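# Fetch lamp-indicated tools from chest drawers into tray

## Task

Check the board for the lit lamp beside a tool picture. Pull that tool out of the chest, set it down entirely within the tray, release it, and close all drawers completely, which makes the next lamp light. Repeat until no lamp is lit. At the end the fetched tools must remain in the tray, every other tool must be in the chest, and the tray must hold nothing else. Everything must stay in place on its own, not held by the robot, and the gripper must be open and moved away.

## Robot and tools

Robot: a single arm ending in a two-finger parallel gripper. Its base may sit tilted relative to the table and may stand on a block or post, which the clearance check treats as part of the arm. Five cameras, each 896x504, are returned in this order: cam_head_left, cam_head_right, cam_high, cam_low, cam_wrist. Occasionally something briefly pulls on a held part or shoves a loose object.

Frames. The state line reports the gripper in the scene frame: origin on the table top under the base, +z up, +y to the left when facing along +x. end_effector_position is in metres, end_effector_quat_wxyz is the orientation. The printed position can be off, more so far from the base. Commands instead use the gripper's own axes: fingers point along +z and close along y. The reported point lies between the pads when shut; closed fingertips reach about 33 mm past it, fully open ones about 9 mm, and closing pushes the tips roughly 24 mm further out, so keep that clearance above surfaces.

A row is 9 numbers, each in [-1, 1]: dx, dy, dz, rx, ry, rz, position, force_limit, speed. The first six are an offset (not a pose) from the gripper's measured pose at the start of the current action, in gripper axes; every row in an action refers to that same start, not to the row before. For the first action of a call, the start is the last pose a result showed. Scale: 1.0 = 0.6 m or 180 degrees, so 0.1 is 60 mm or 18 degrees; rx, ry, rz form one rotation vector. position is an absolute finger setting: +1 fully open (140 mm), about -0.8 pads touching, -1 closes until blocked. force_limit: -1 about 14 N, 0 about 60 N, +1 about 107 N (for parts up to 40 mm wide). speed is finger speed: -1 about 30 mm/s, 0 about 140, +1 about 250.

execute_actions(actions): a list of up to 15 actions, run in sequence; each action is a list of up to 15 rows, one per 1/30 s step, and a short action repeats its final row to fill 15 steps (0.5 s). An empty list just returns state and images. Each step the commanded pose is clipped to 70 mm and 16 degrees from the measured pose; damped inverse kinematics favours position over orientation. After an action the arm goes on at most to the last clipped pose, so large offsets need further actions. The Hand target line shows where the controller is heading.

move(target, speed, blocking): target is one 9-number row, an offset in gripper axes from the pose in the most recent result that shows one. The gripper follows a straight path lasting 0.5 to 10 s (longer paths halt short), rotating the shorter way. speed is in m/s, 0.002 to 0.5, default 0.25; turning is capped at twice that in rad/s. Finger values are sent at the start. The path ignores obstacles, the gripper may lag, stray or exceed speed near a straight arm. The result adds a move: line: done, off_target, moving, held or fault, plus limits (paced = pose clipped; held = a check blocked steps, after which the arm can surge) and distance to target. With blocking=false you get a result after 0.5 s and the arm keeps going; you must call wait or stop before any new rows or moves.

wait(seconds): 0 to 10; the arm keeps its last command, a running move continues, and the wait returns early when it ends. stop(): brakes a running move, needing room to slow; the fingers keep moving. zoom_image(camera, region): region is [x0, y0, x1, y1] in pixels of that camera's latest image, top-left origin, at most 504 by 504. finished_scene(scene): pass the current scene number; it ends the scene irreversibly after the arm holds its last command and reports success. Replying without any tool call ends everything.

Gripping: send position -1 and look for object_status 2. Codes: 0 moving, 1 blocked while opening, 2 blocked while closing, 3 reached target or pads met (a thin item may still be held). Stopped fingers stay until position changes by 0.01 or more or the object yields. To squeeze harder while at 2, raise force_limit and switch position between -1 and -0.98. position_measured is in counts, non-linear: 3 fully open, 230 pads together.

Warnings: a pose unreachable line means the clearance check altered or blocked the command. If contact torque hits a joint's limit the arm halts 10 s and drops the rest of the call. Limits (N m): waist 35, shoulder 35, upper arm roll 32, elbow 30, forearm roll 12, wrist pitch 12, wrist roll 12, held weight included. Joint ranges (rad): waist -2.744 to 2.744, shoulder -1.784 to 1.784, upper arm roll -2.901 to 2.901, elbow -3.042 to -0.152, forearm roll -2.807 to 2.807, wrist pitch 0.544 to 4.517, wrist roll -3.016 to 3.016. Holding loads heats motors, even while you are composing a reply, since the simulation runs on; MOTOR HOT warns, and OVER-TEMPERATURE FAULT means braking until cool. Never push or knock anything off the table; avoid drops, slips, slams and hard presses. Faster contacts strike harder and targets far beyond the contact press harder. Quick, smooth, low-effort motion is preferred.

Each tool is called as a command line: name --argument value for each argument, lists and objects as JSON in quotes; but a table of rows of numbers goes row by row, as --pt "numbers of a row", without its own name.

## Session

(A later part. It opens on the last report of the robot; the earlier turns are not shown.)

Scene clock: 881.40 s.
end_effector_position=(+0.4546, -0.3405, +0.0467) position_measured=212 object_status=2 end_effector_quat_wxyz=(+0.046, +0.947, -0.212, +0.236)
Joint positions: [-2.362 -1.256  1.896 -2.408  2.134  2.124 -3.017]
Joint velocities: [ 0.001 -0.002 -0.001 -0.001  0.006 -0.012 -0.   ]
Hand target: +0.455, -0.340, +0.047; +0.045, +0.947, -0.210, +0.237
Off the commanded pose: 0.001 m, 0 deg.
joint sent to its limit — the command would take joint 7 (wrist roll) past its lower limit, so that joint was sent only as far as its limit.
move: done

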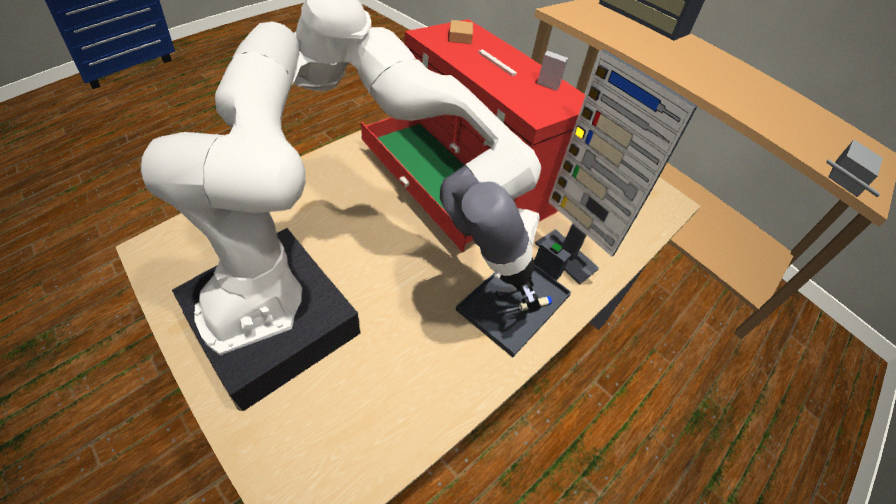

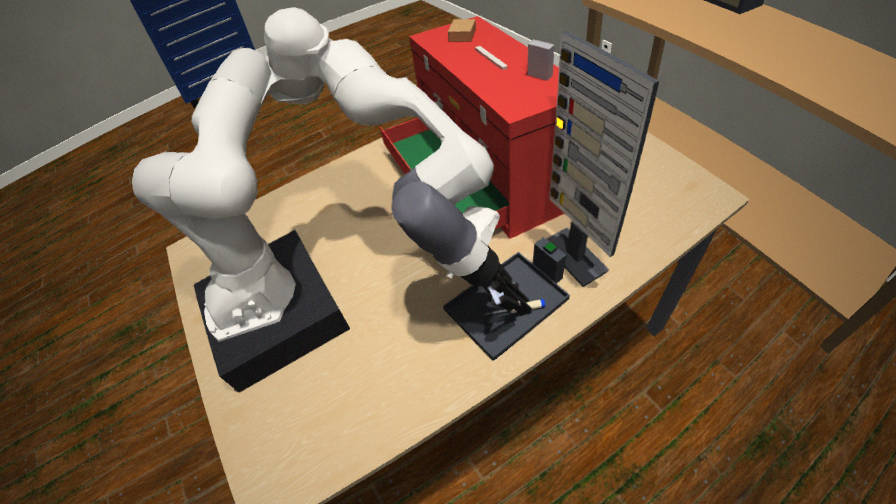

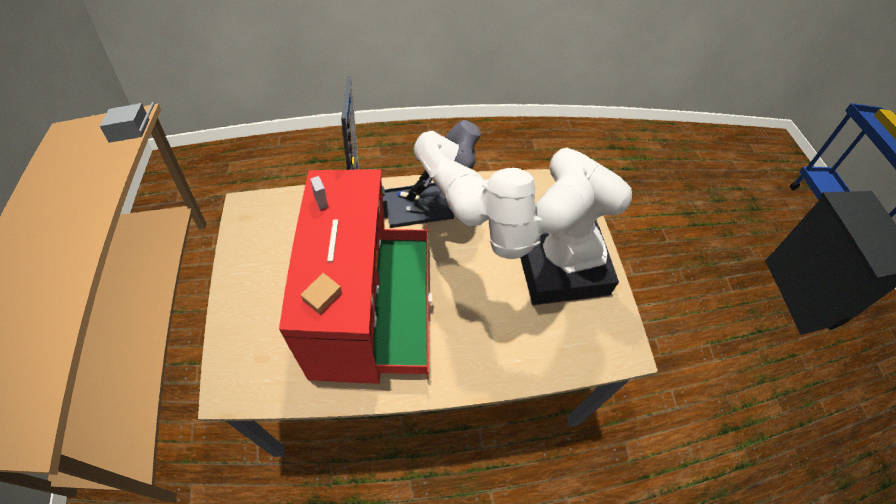

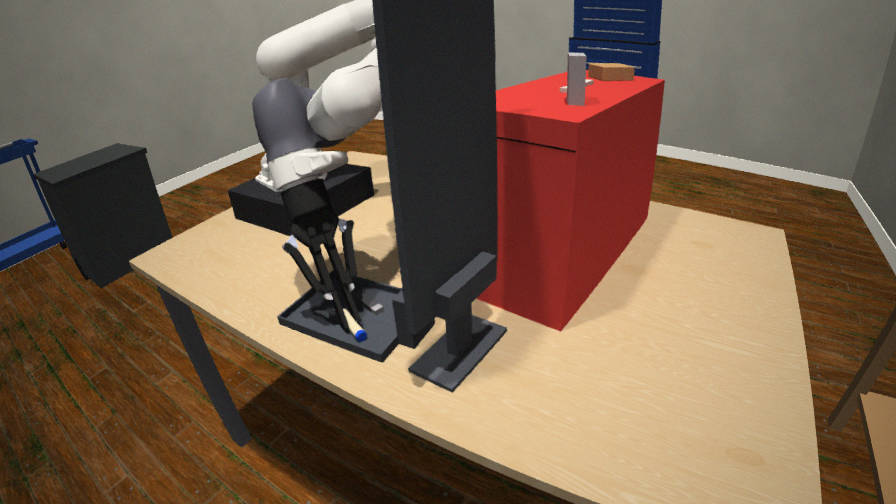

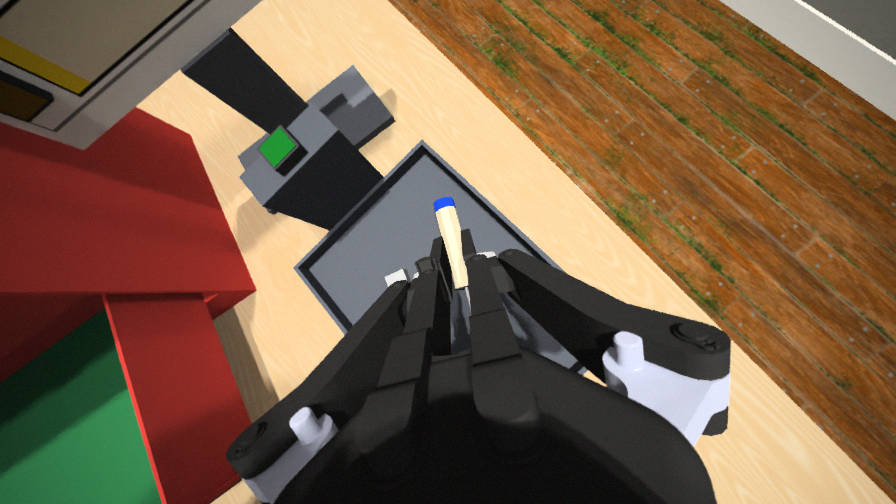

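execute_actions --actions '[[[-0.0006,0,0.0012,0,0,0,-1,0.3,-0.4],[-0.0013,0,0.0025,0,0,0,-1,0.3,-0.4],[-0.002,0,0.0037,0,0,0,-1,0.3,-0.4],[-0.0026,0,0.005,0,0,0,-1,0.3,-0.4],[-0.0033,0,0.0062,0,0,0,-1,0.3,-0.4],[-0.0039,0,0.0074,0,0,0,-1,0.3,-0.4]],[[0,0,0,0,0,0,-0.5,0,-0.3]]]'

Scene clock: 886.43 s.
end_effector_position=(+0.4557, -0.3413, +0.0457) position_measured=192 object_status=3 end_effector_quat_wxyz=(+0.046, +0.946, -0.213, +0.239)
Joint positions: [-2.364 -1.262  1.899 -2.406  2.146  2.124 -3.017]
Joint velocities: [-0.    -0.001  0.001 -0.     0.    -0.     0.001]
Hand target: +0.456, -0.341, +0.045; +0.046, +0.946, -0.213, +0.239
Off the commanded pose: 0.000 m, 0 deg.

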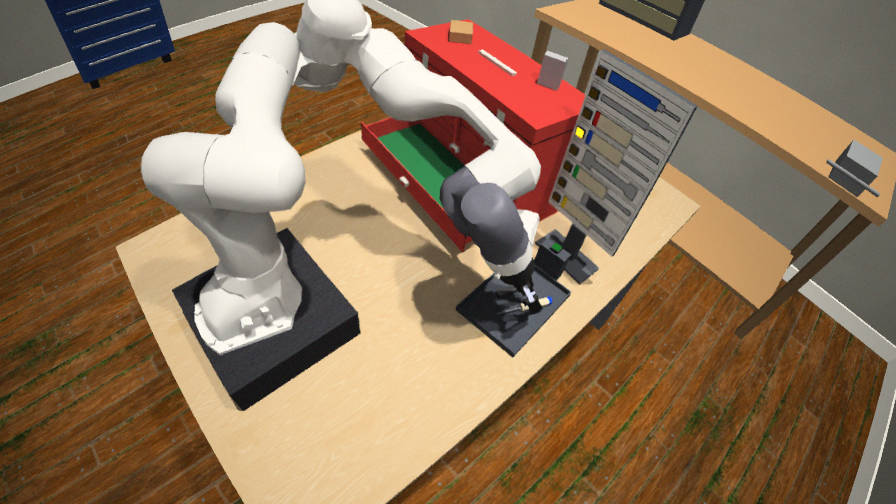

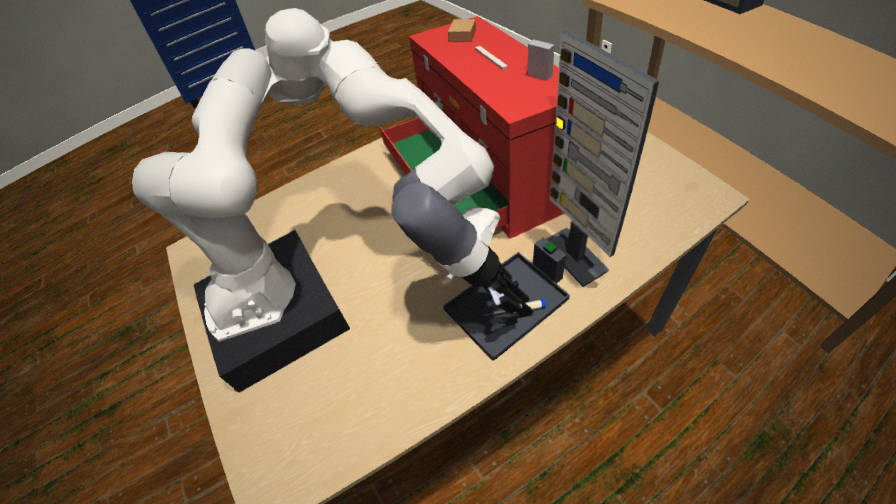

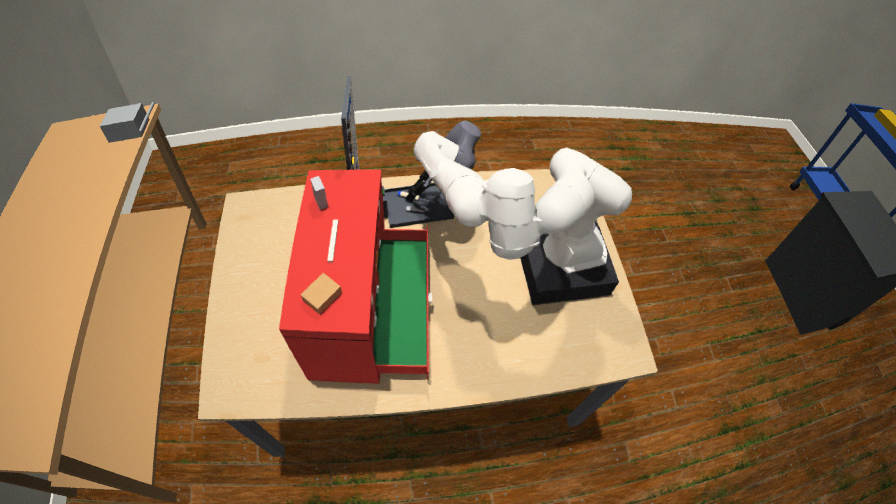

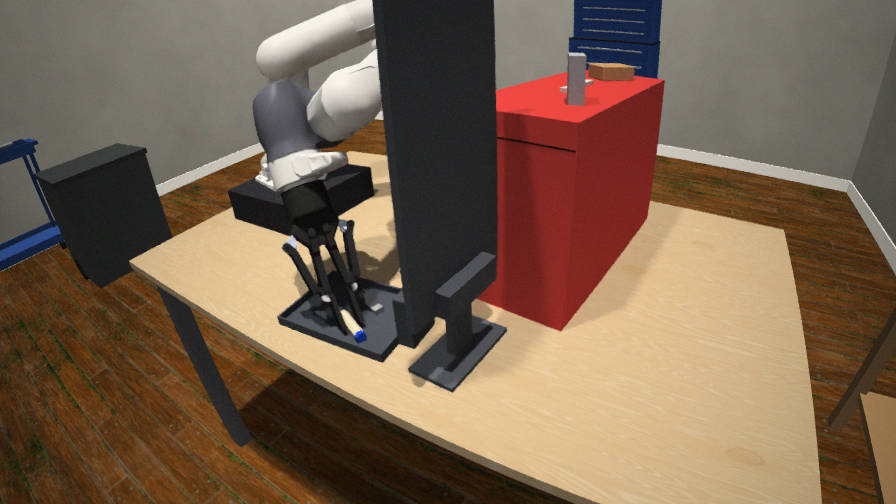

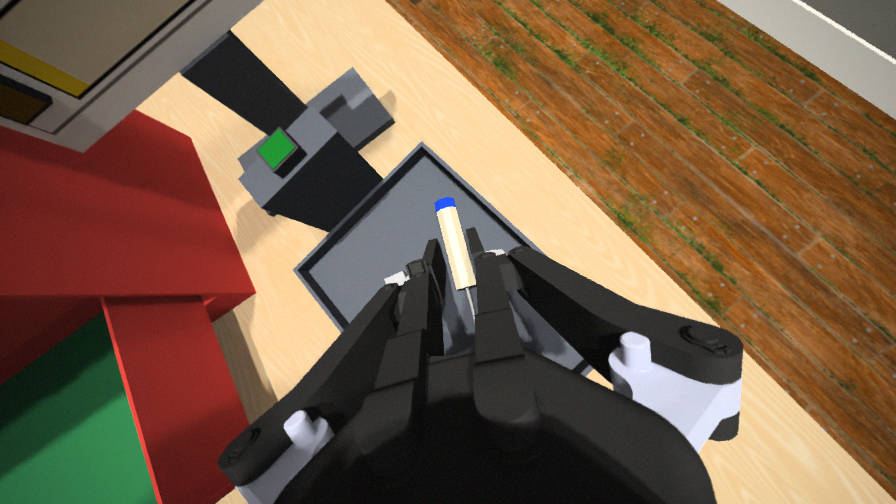

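move --target '[-0.0801,0.0014,-0.1738,0,-0.072,0,-0.5,0,0]' --speed 0.15

Scene clock: 898.80 s.
end_effector_position=(+0.3732, -0.3068, +0.1142) position_measured=192 object_status=3 end_effector_quat_wxyz=(+0.023, +0.969, -0.210, +0.132)
Joint positions: [-2.204 -1.145  1.63  -2.566  1.661  2.024 -2.879]
Joint velocities: [-0.001  0.002 -0.002 -0.002 -0.011 -0.004  0.03 ]
Hand target: +0.373, -0.305, +0.114; +0.021, +0.967, -0.215, +0.131
Off the commanded pose: 0.003 m, 1 deg.
move: done

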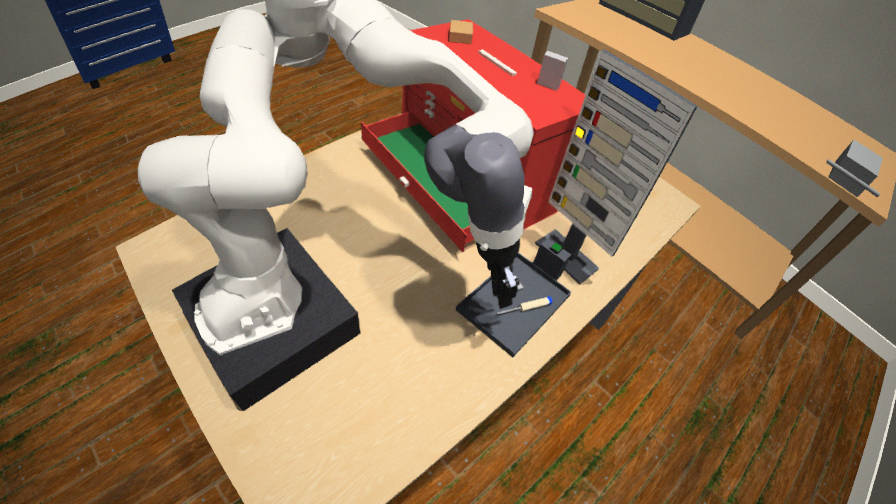

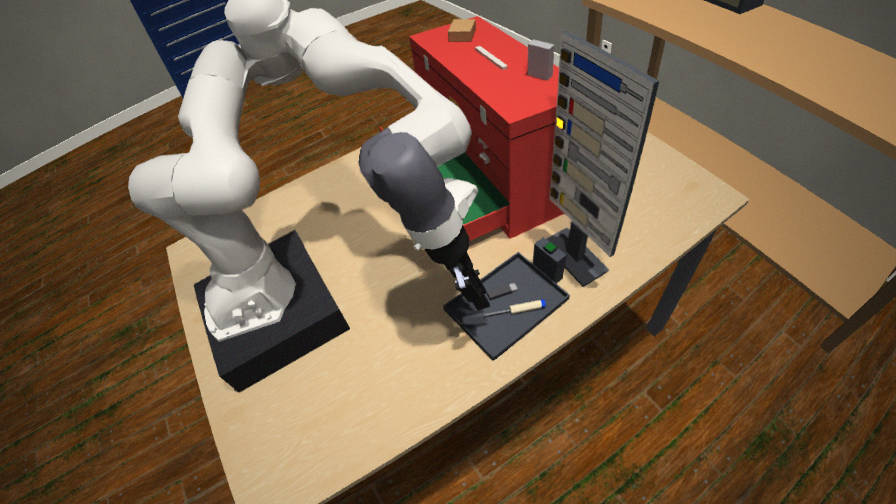

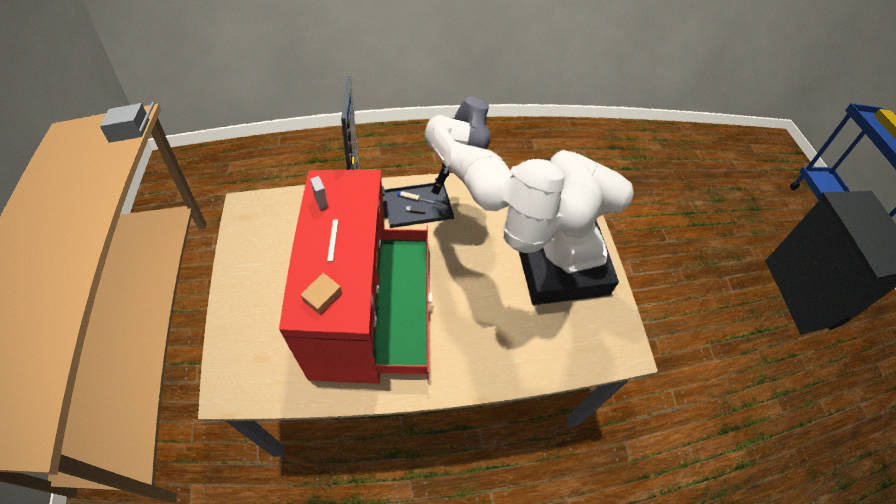

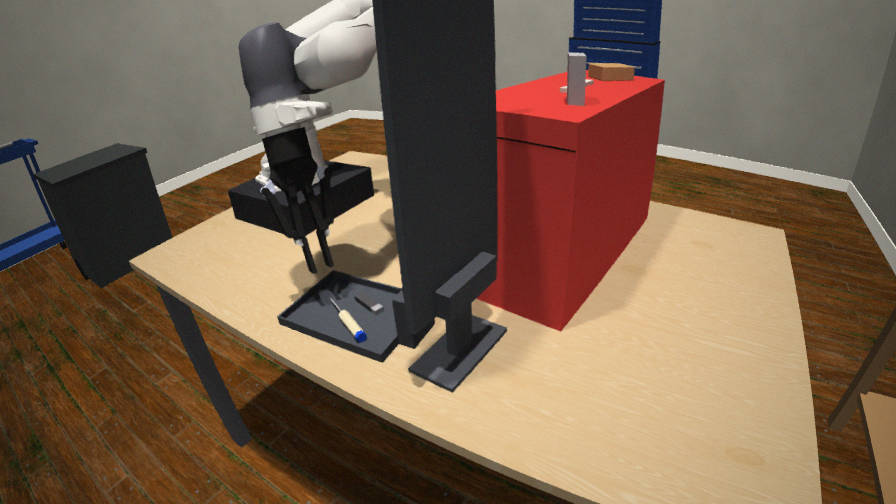

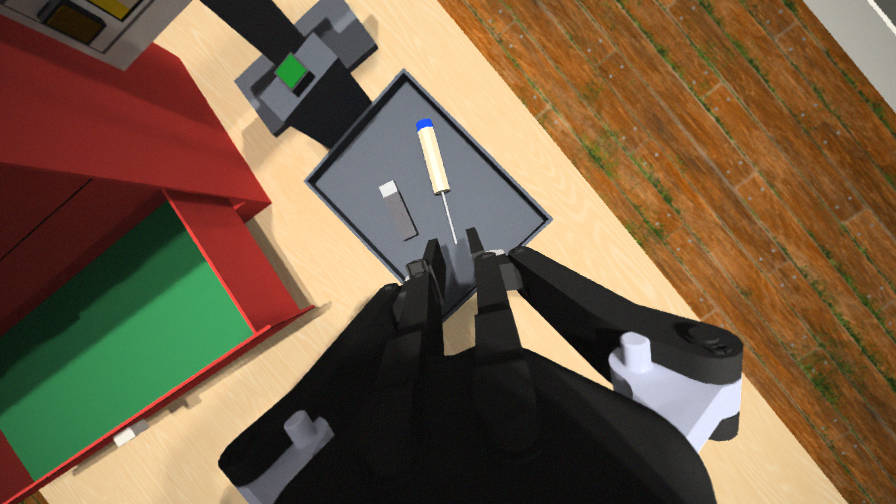

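move --target '[-0.1871,-0.5717,-0.0153,0.0261,0.025,-0.093,-0.85,0,0]' --speed 0.25

Scene clock: 907.33 s.
end_effector_position=(+0.4124, +0.0530, +0.0996) position_measured=233 object_status=3 end_effector_quat_wxyz=(+0.005, +0.983, -0.057, +0.173)
Joint positions: [-1.039 -1.135  1.691 -2.817  1.816  2.284 -2.33 ]
Joint velocities: [ 0.001  0.     0.001  0.002 -0.002  0.001  0.033]
Hand target: +0.412, +0.054, +0.099; +0.005, +0.983, -0.061, +0.172
Off the commanded pose: 0.003 m, 1 deg.
move: done

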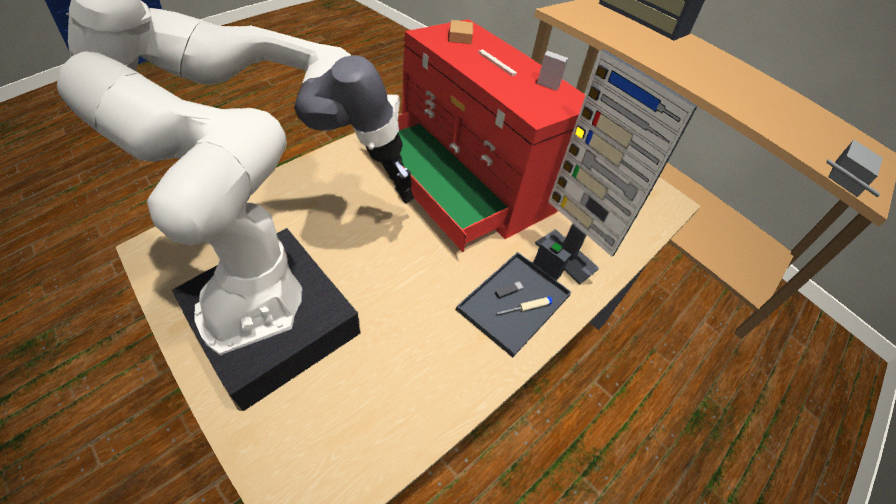

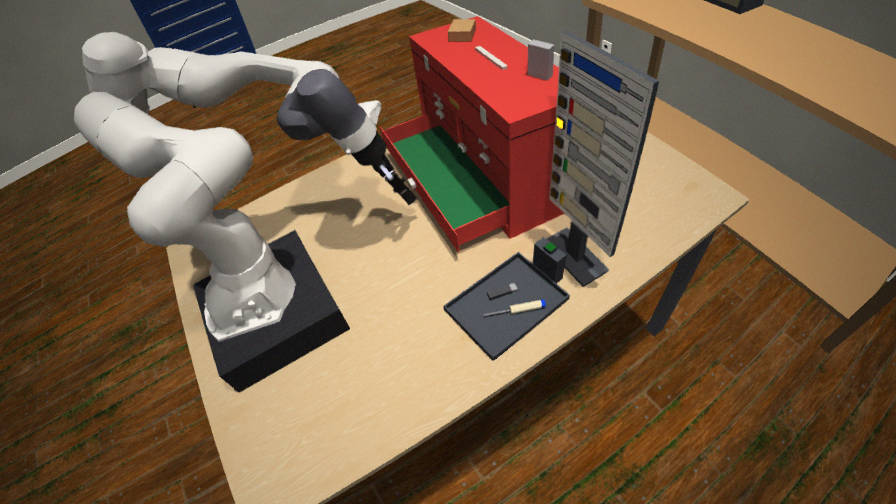

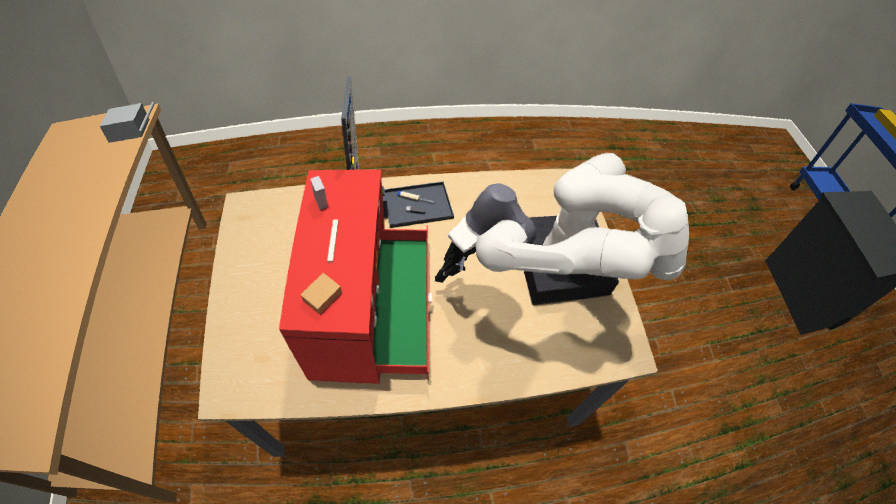

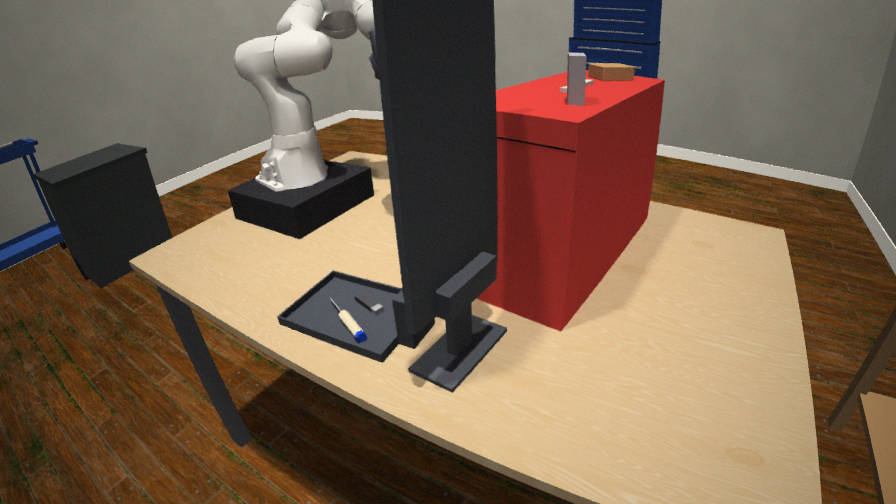

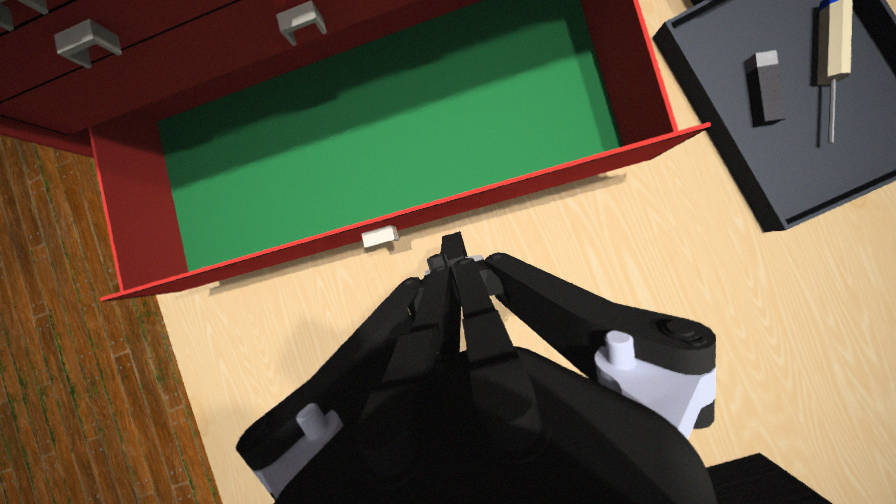

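move --target '[0.2678,0.0012,0.1023,0,0.0556,0,-0.85,0,0]' --speed 0.1

Scene clock: 912.90 s.
end_effector_position=(+0.5813, +0.0315, +0.0973) position_measured=233 object_status=3 end_effector_quat_wxyz=(+0.011, +0.964, -0.061, +0.258)
Joint positions: [-1.485 -1.325  1.81  -2.419  2.016  2.287 -2.444]
Joint velocities: [-0.    -0.008  0.001  0.002  0.008  0.001 -0.011]
Hand target: +0.584, +0.033, +0.098; +0.010, +0.964, -0.057, +0.260
Off the commanded pose: 0.002 m, 1 deg.
move: done

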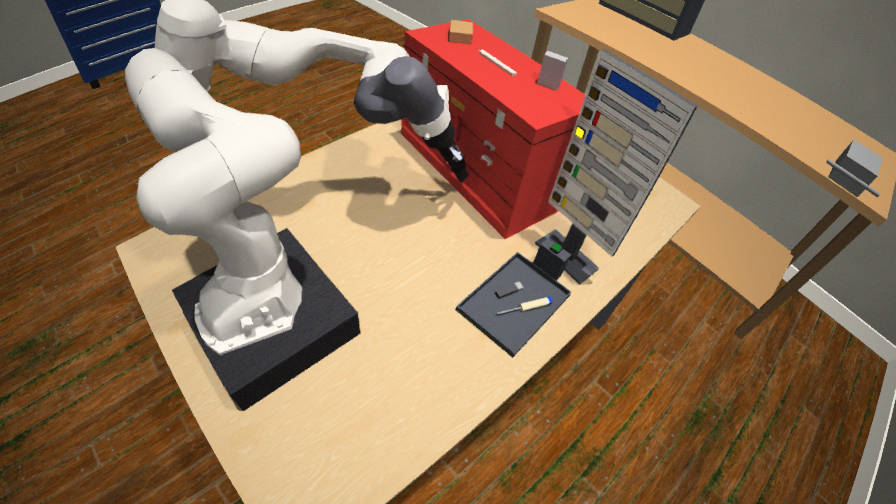

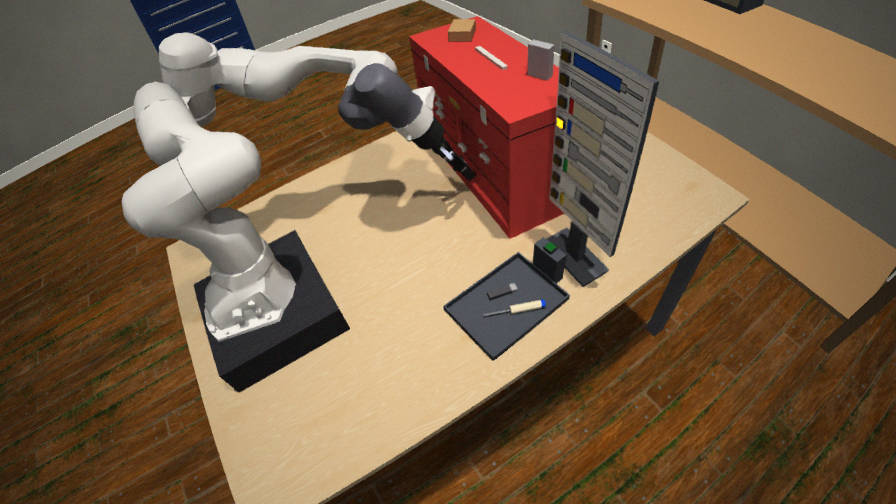

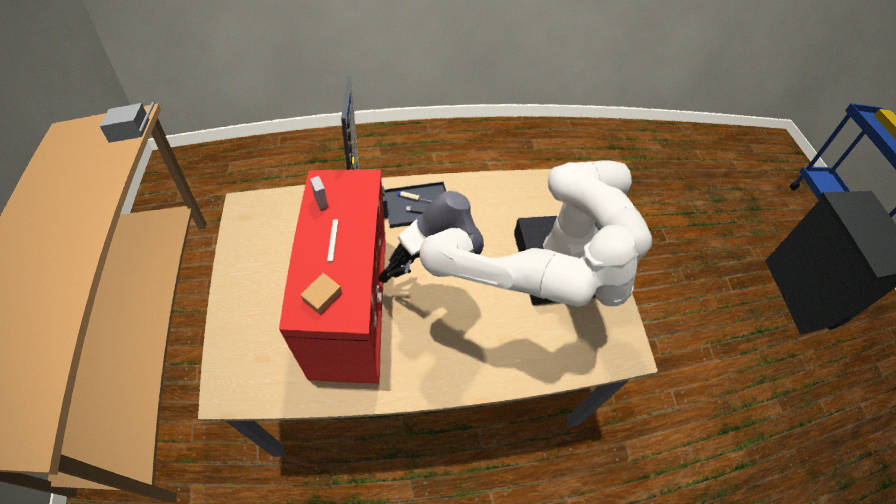

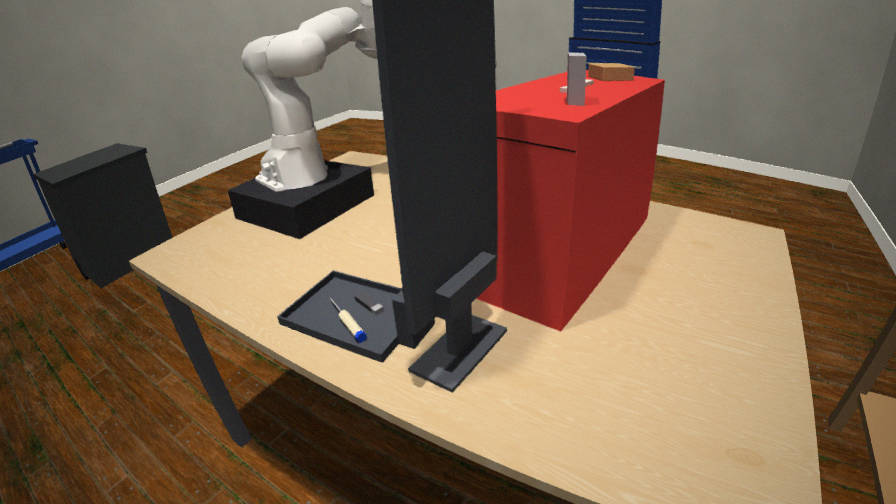

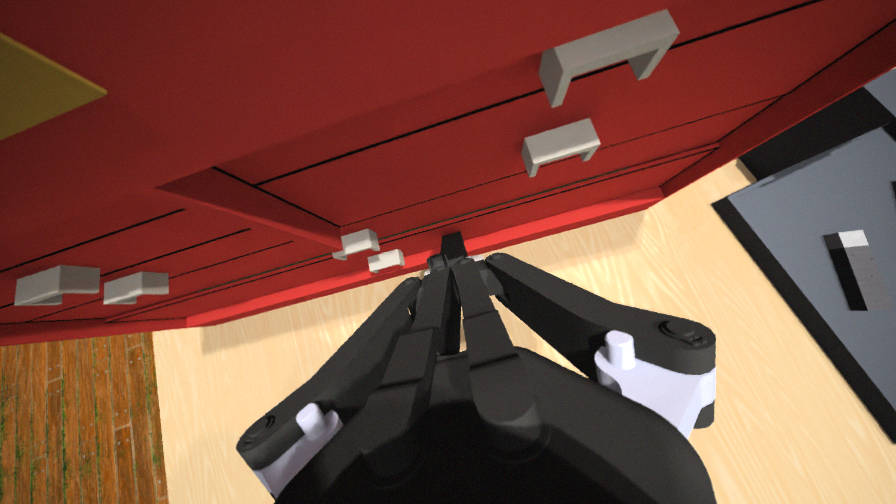

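move --target '[0.0101,0,0.0058,0,0,0,-0.85,0,0]' --speed 0.03

Scene clock: 915.53 s.
end_effector_position=(+0.5858, +0.0307, +0.0971) position_measured=233 object_status=3 end_effector_quat_wxyz=(+0.012, +0.965, -0.059, +0.257)
Joint positions: [-1.5   -1.326  1.81  -2.405  2.009  2.285 -2.446]
Joint velocities: [-0.     0.001 -0.     0.002 -0.004  0.     0.002]
Hand target: +0.588, +0.031, +0.097; +0.011, +0.964, -0.061, +0.258
Off the commanded pose: 0.002 m, 0 deg.
move: done

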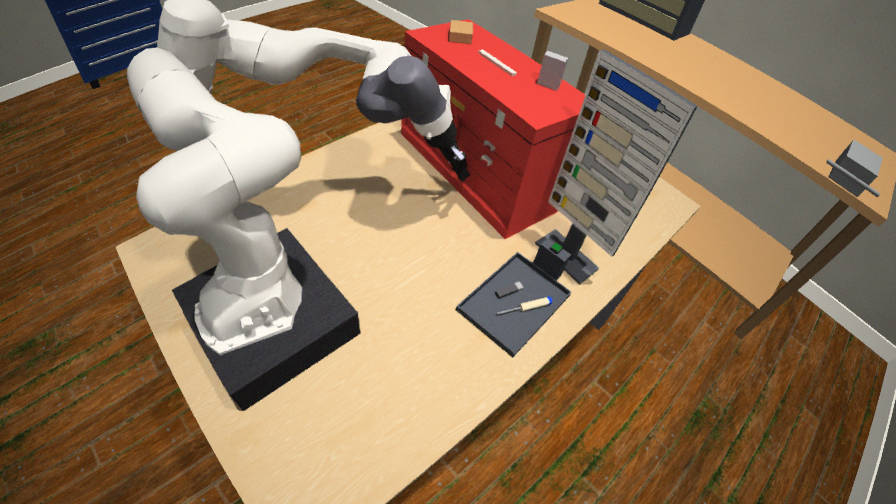

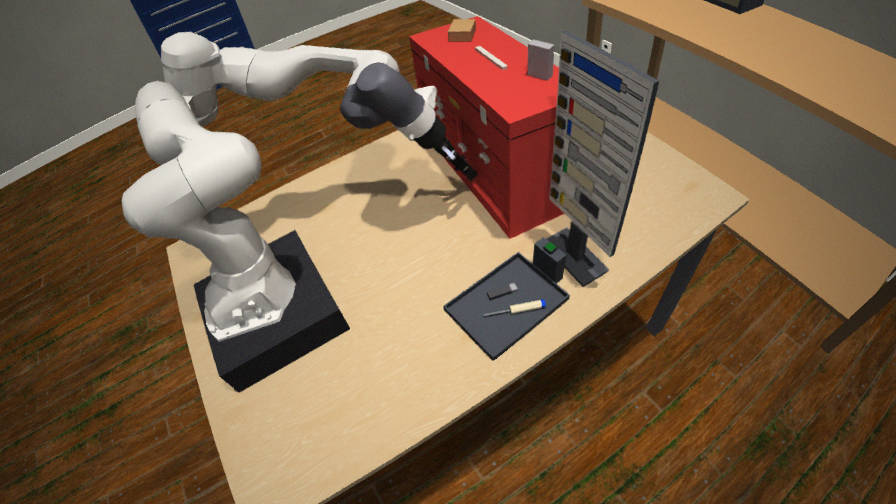

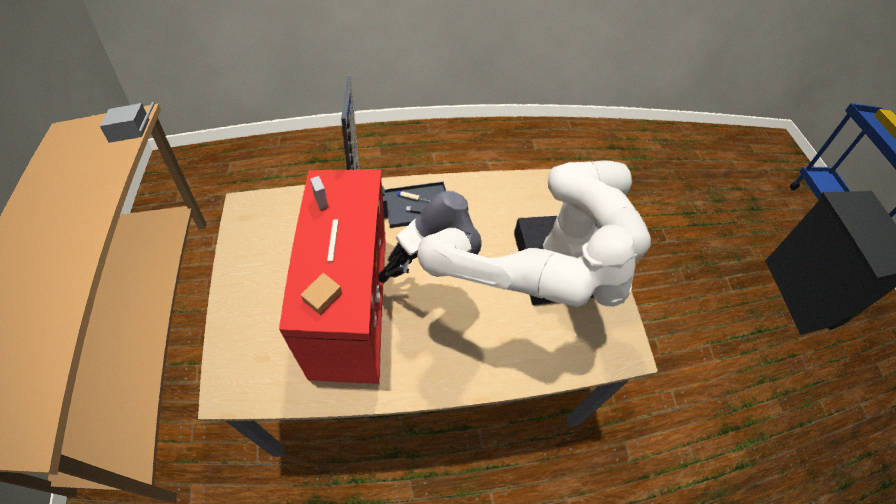

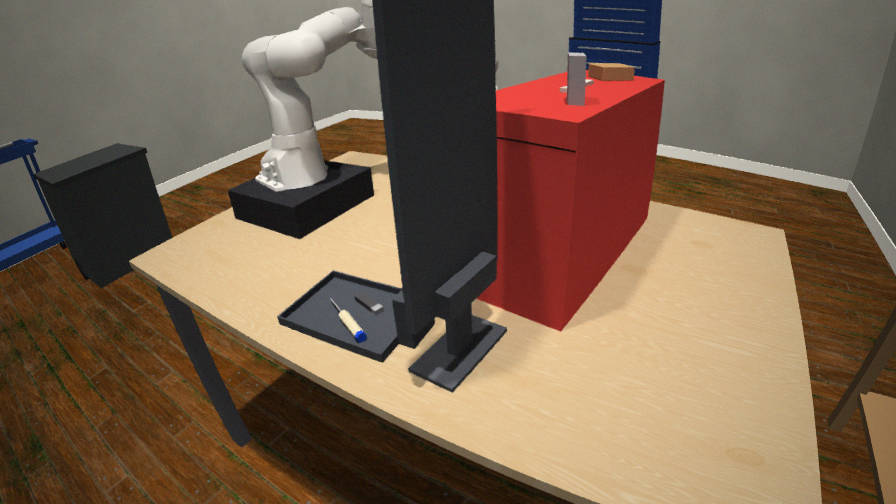

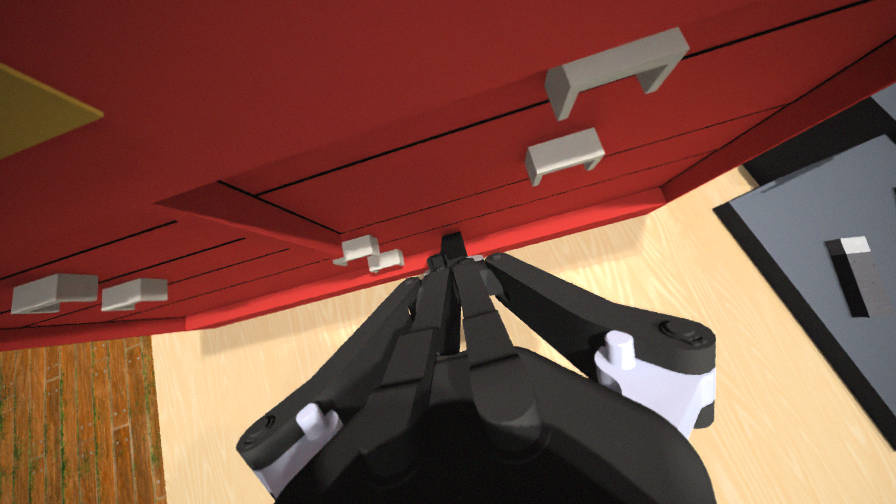

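move --target '[-0.103,0,-0.155,0,0,0,-0.85,0,0]' --speed 0.2

zoom_image --camera "cam_head_left" --region '[530, 40, 710, 270]'

Scene clock: 919.00 s.
end_effector_position=(+0.4867, +0.0417, +0.1456) position_measured=233 object_status=3 end_effector_quat_wxyz=(+0.012, +0.965, -0.054, +0.255)
Joint positions: [-1.132 -1.235  1.649 -2.727  1.911  2.295 -2.404]
Joint velocities: [ 0.002  0.001 -0.002 -0.002 -0.007  0.002  0.027]
Hand target: +0.486, +0.041, +0.146; +0.011, +0.965, -0.059, +0.255
Off the commanded pose: 0.002 m, 1 deg.
move: done

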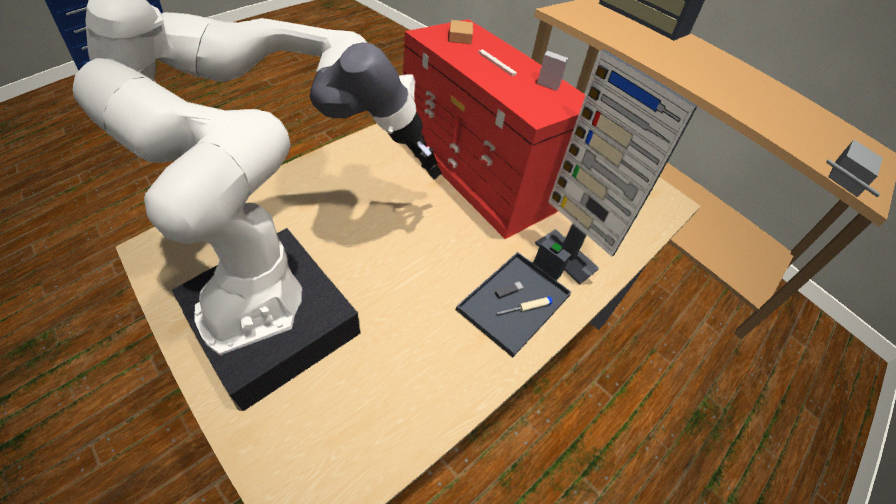

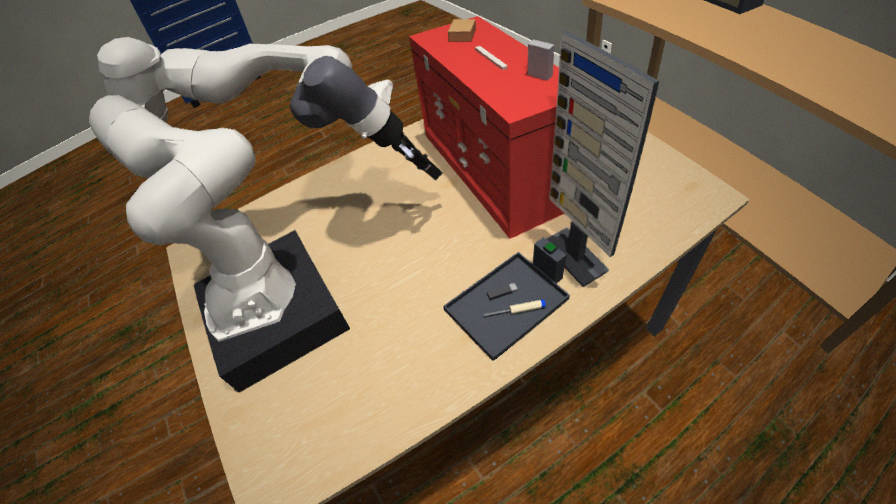

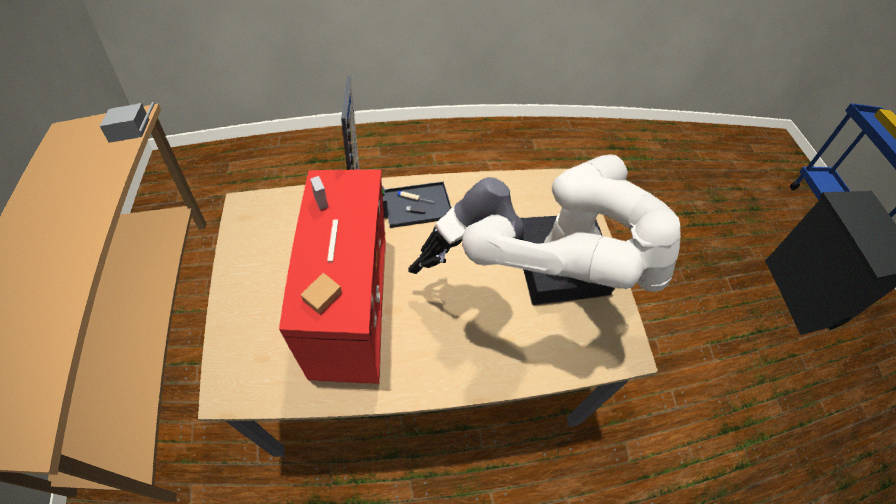

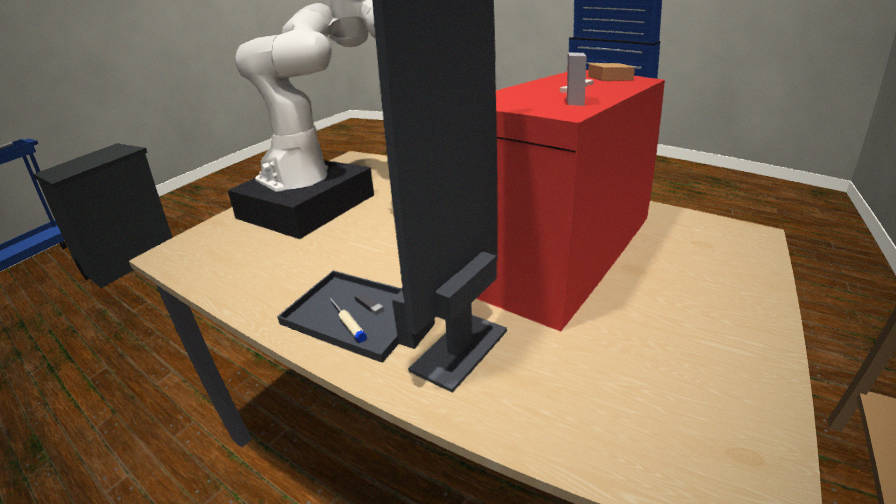

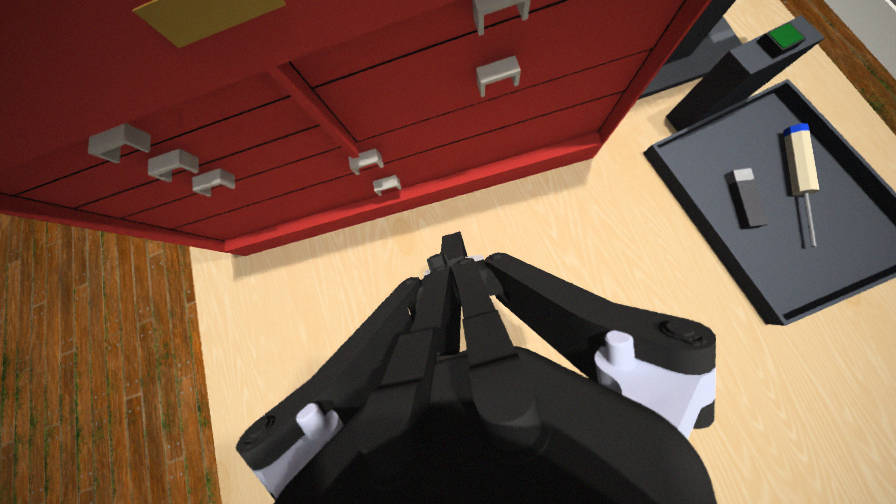

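Region (530, 40, 710, 270) of cam_head_left's 896x504 image, scaled by 2.191, with more detail than that image has; it fills the left 394 columns of this view, and the rest is white.

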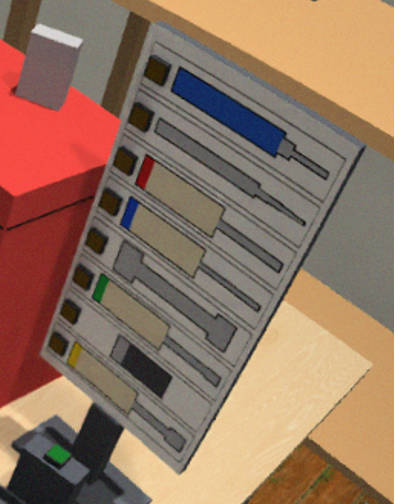

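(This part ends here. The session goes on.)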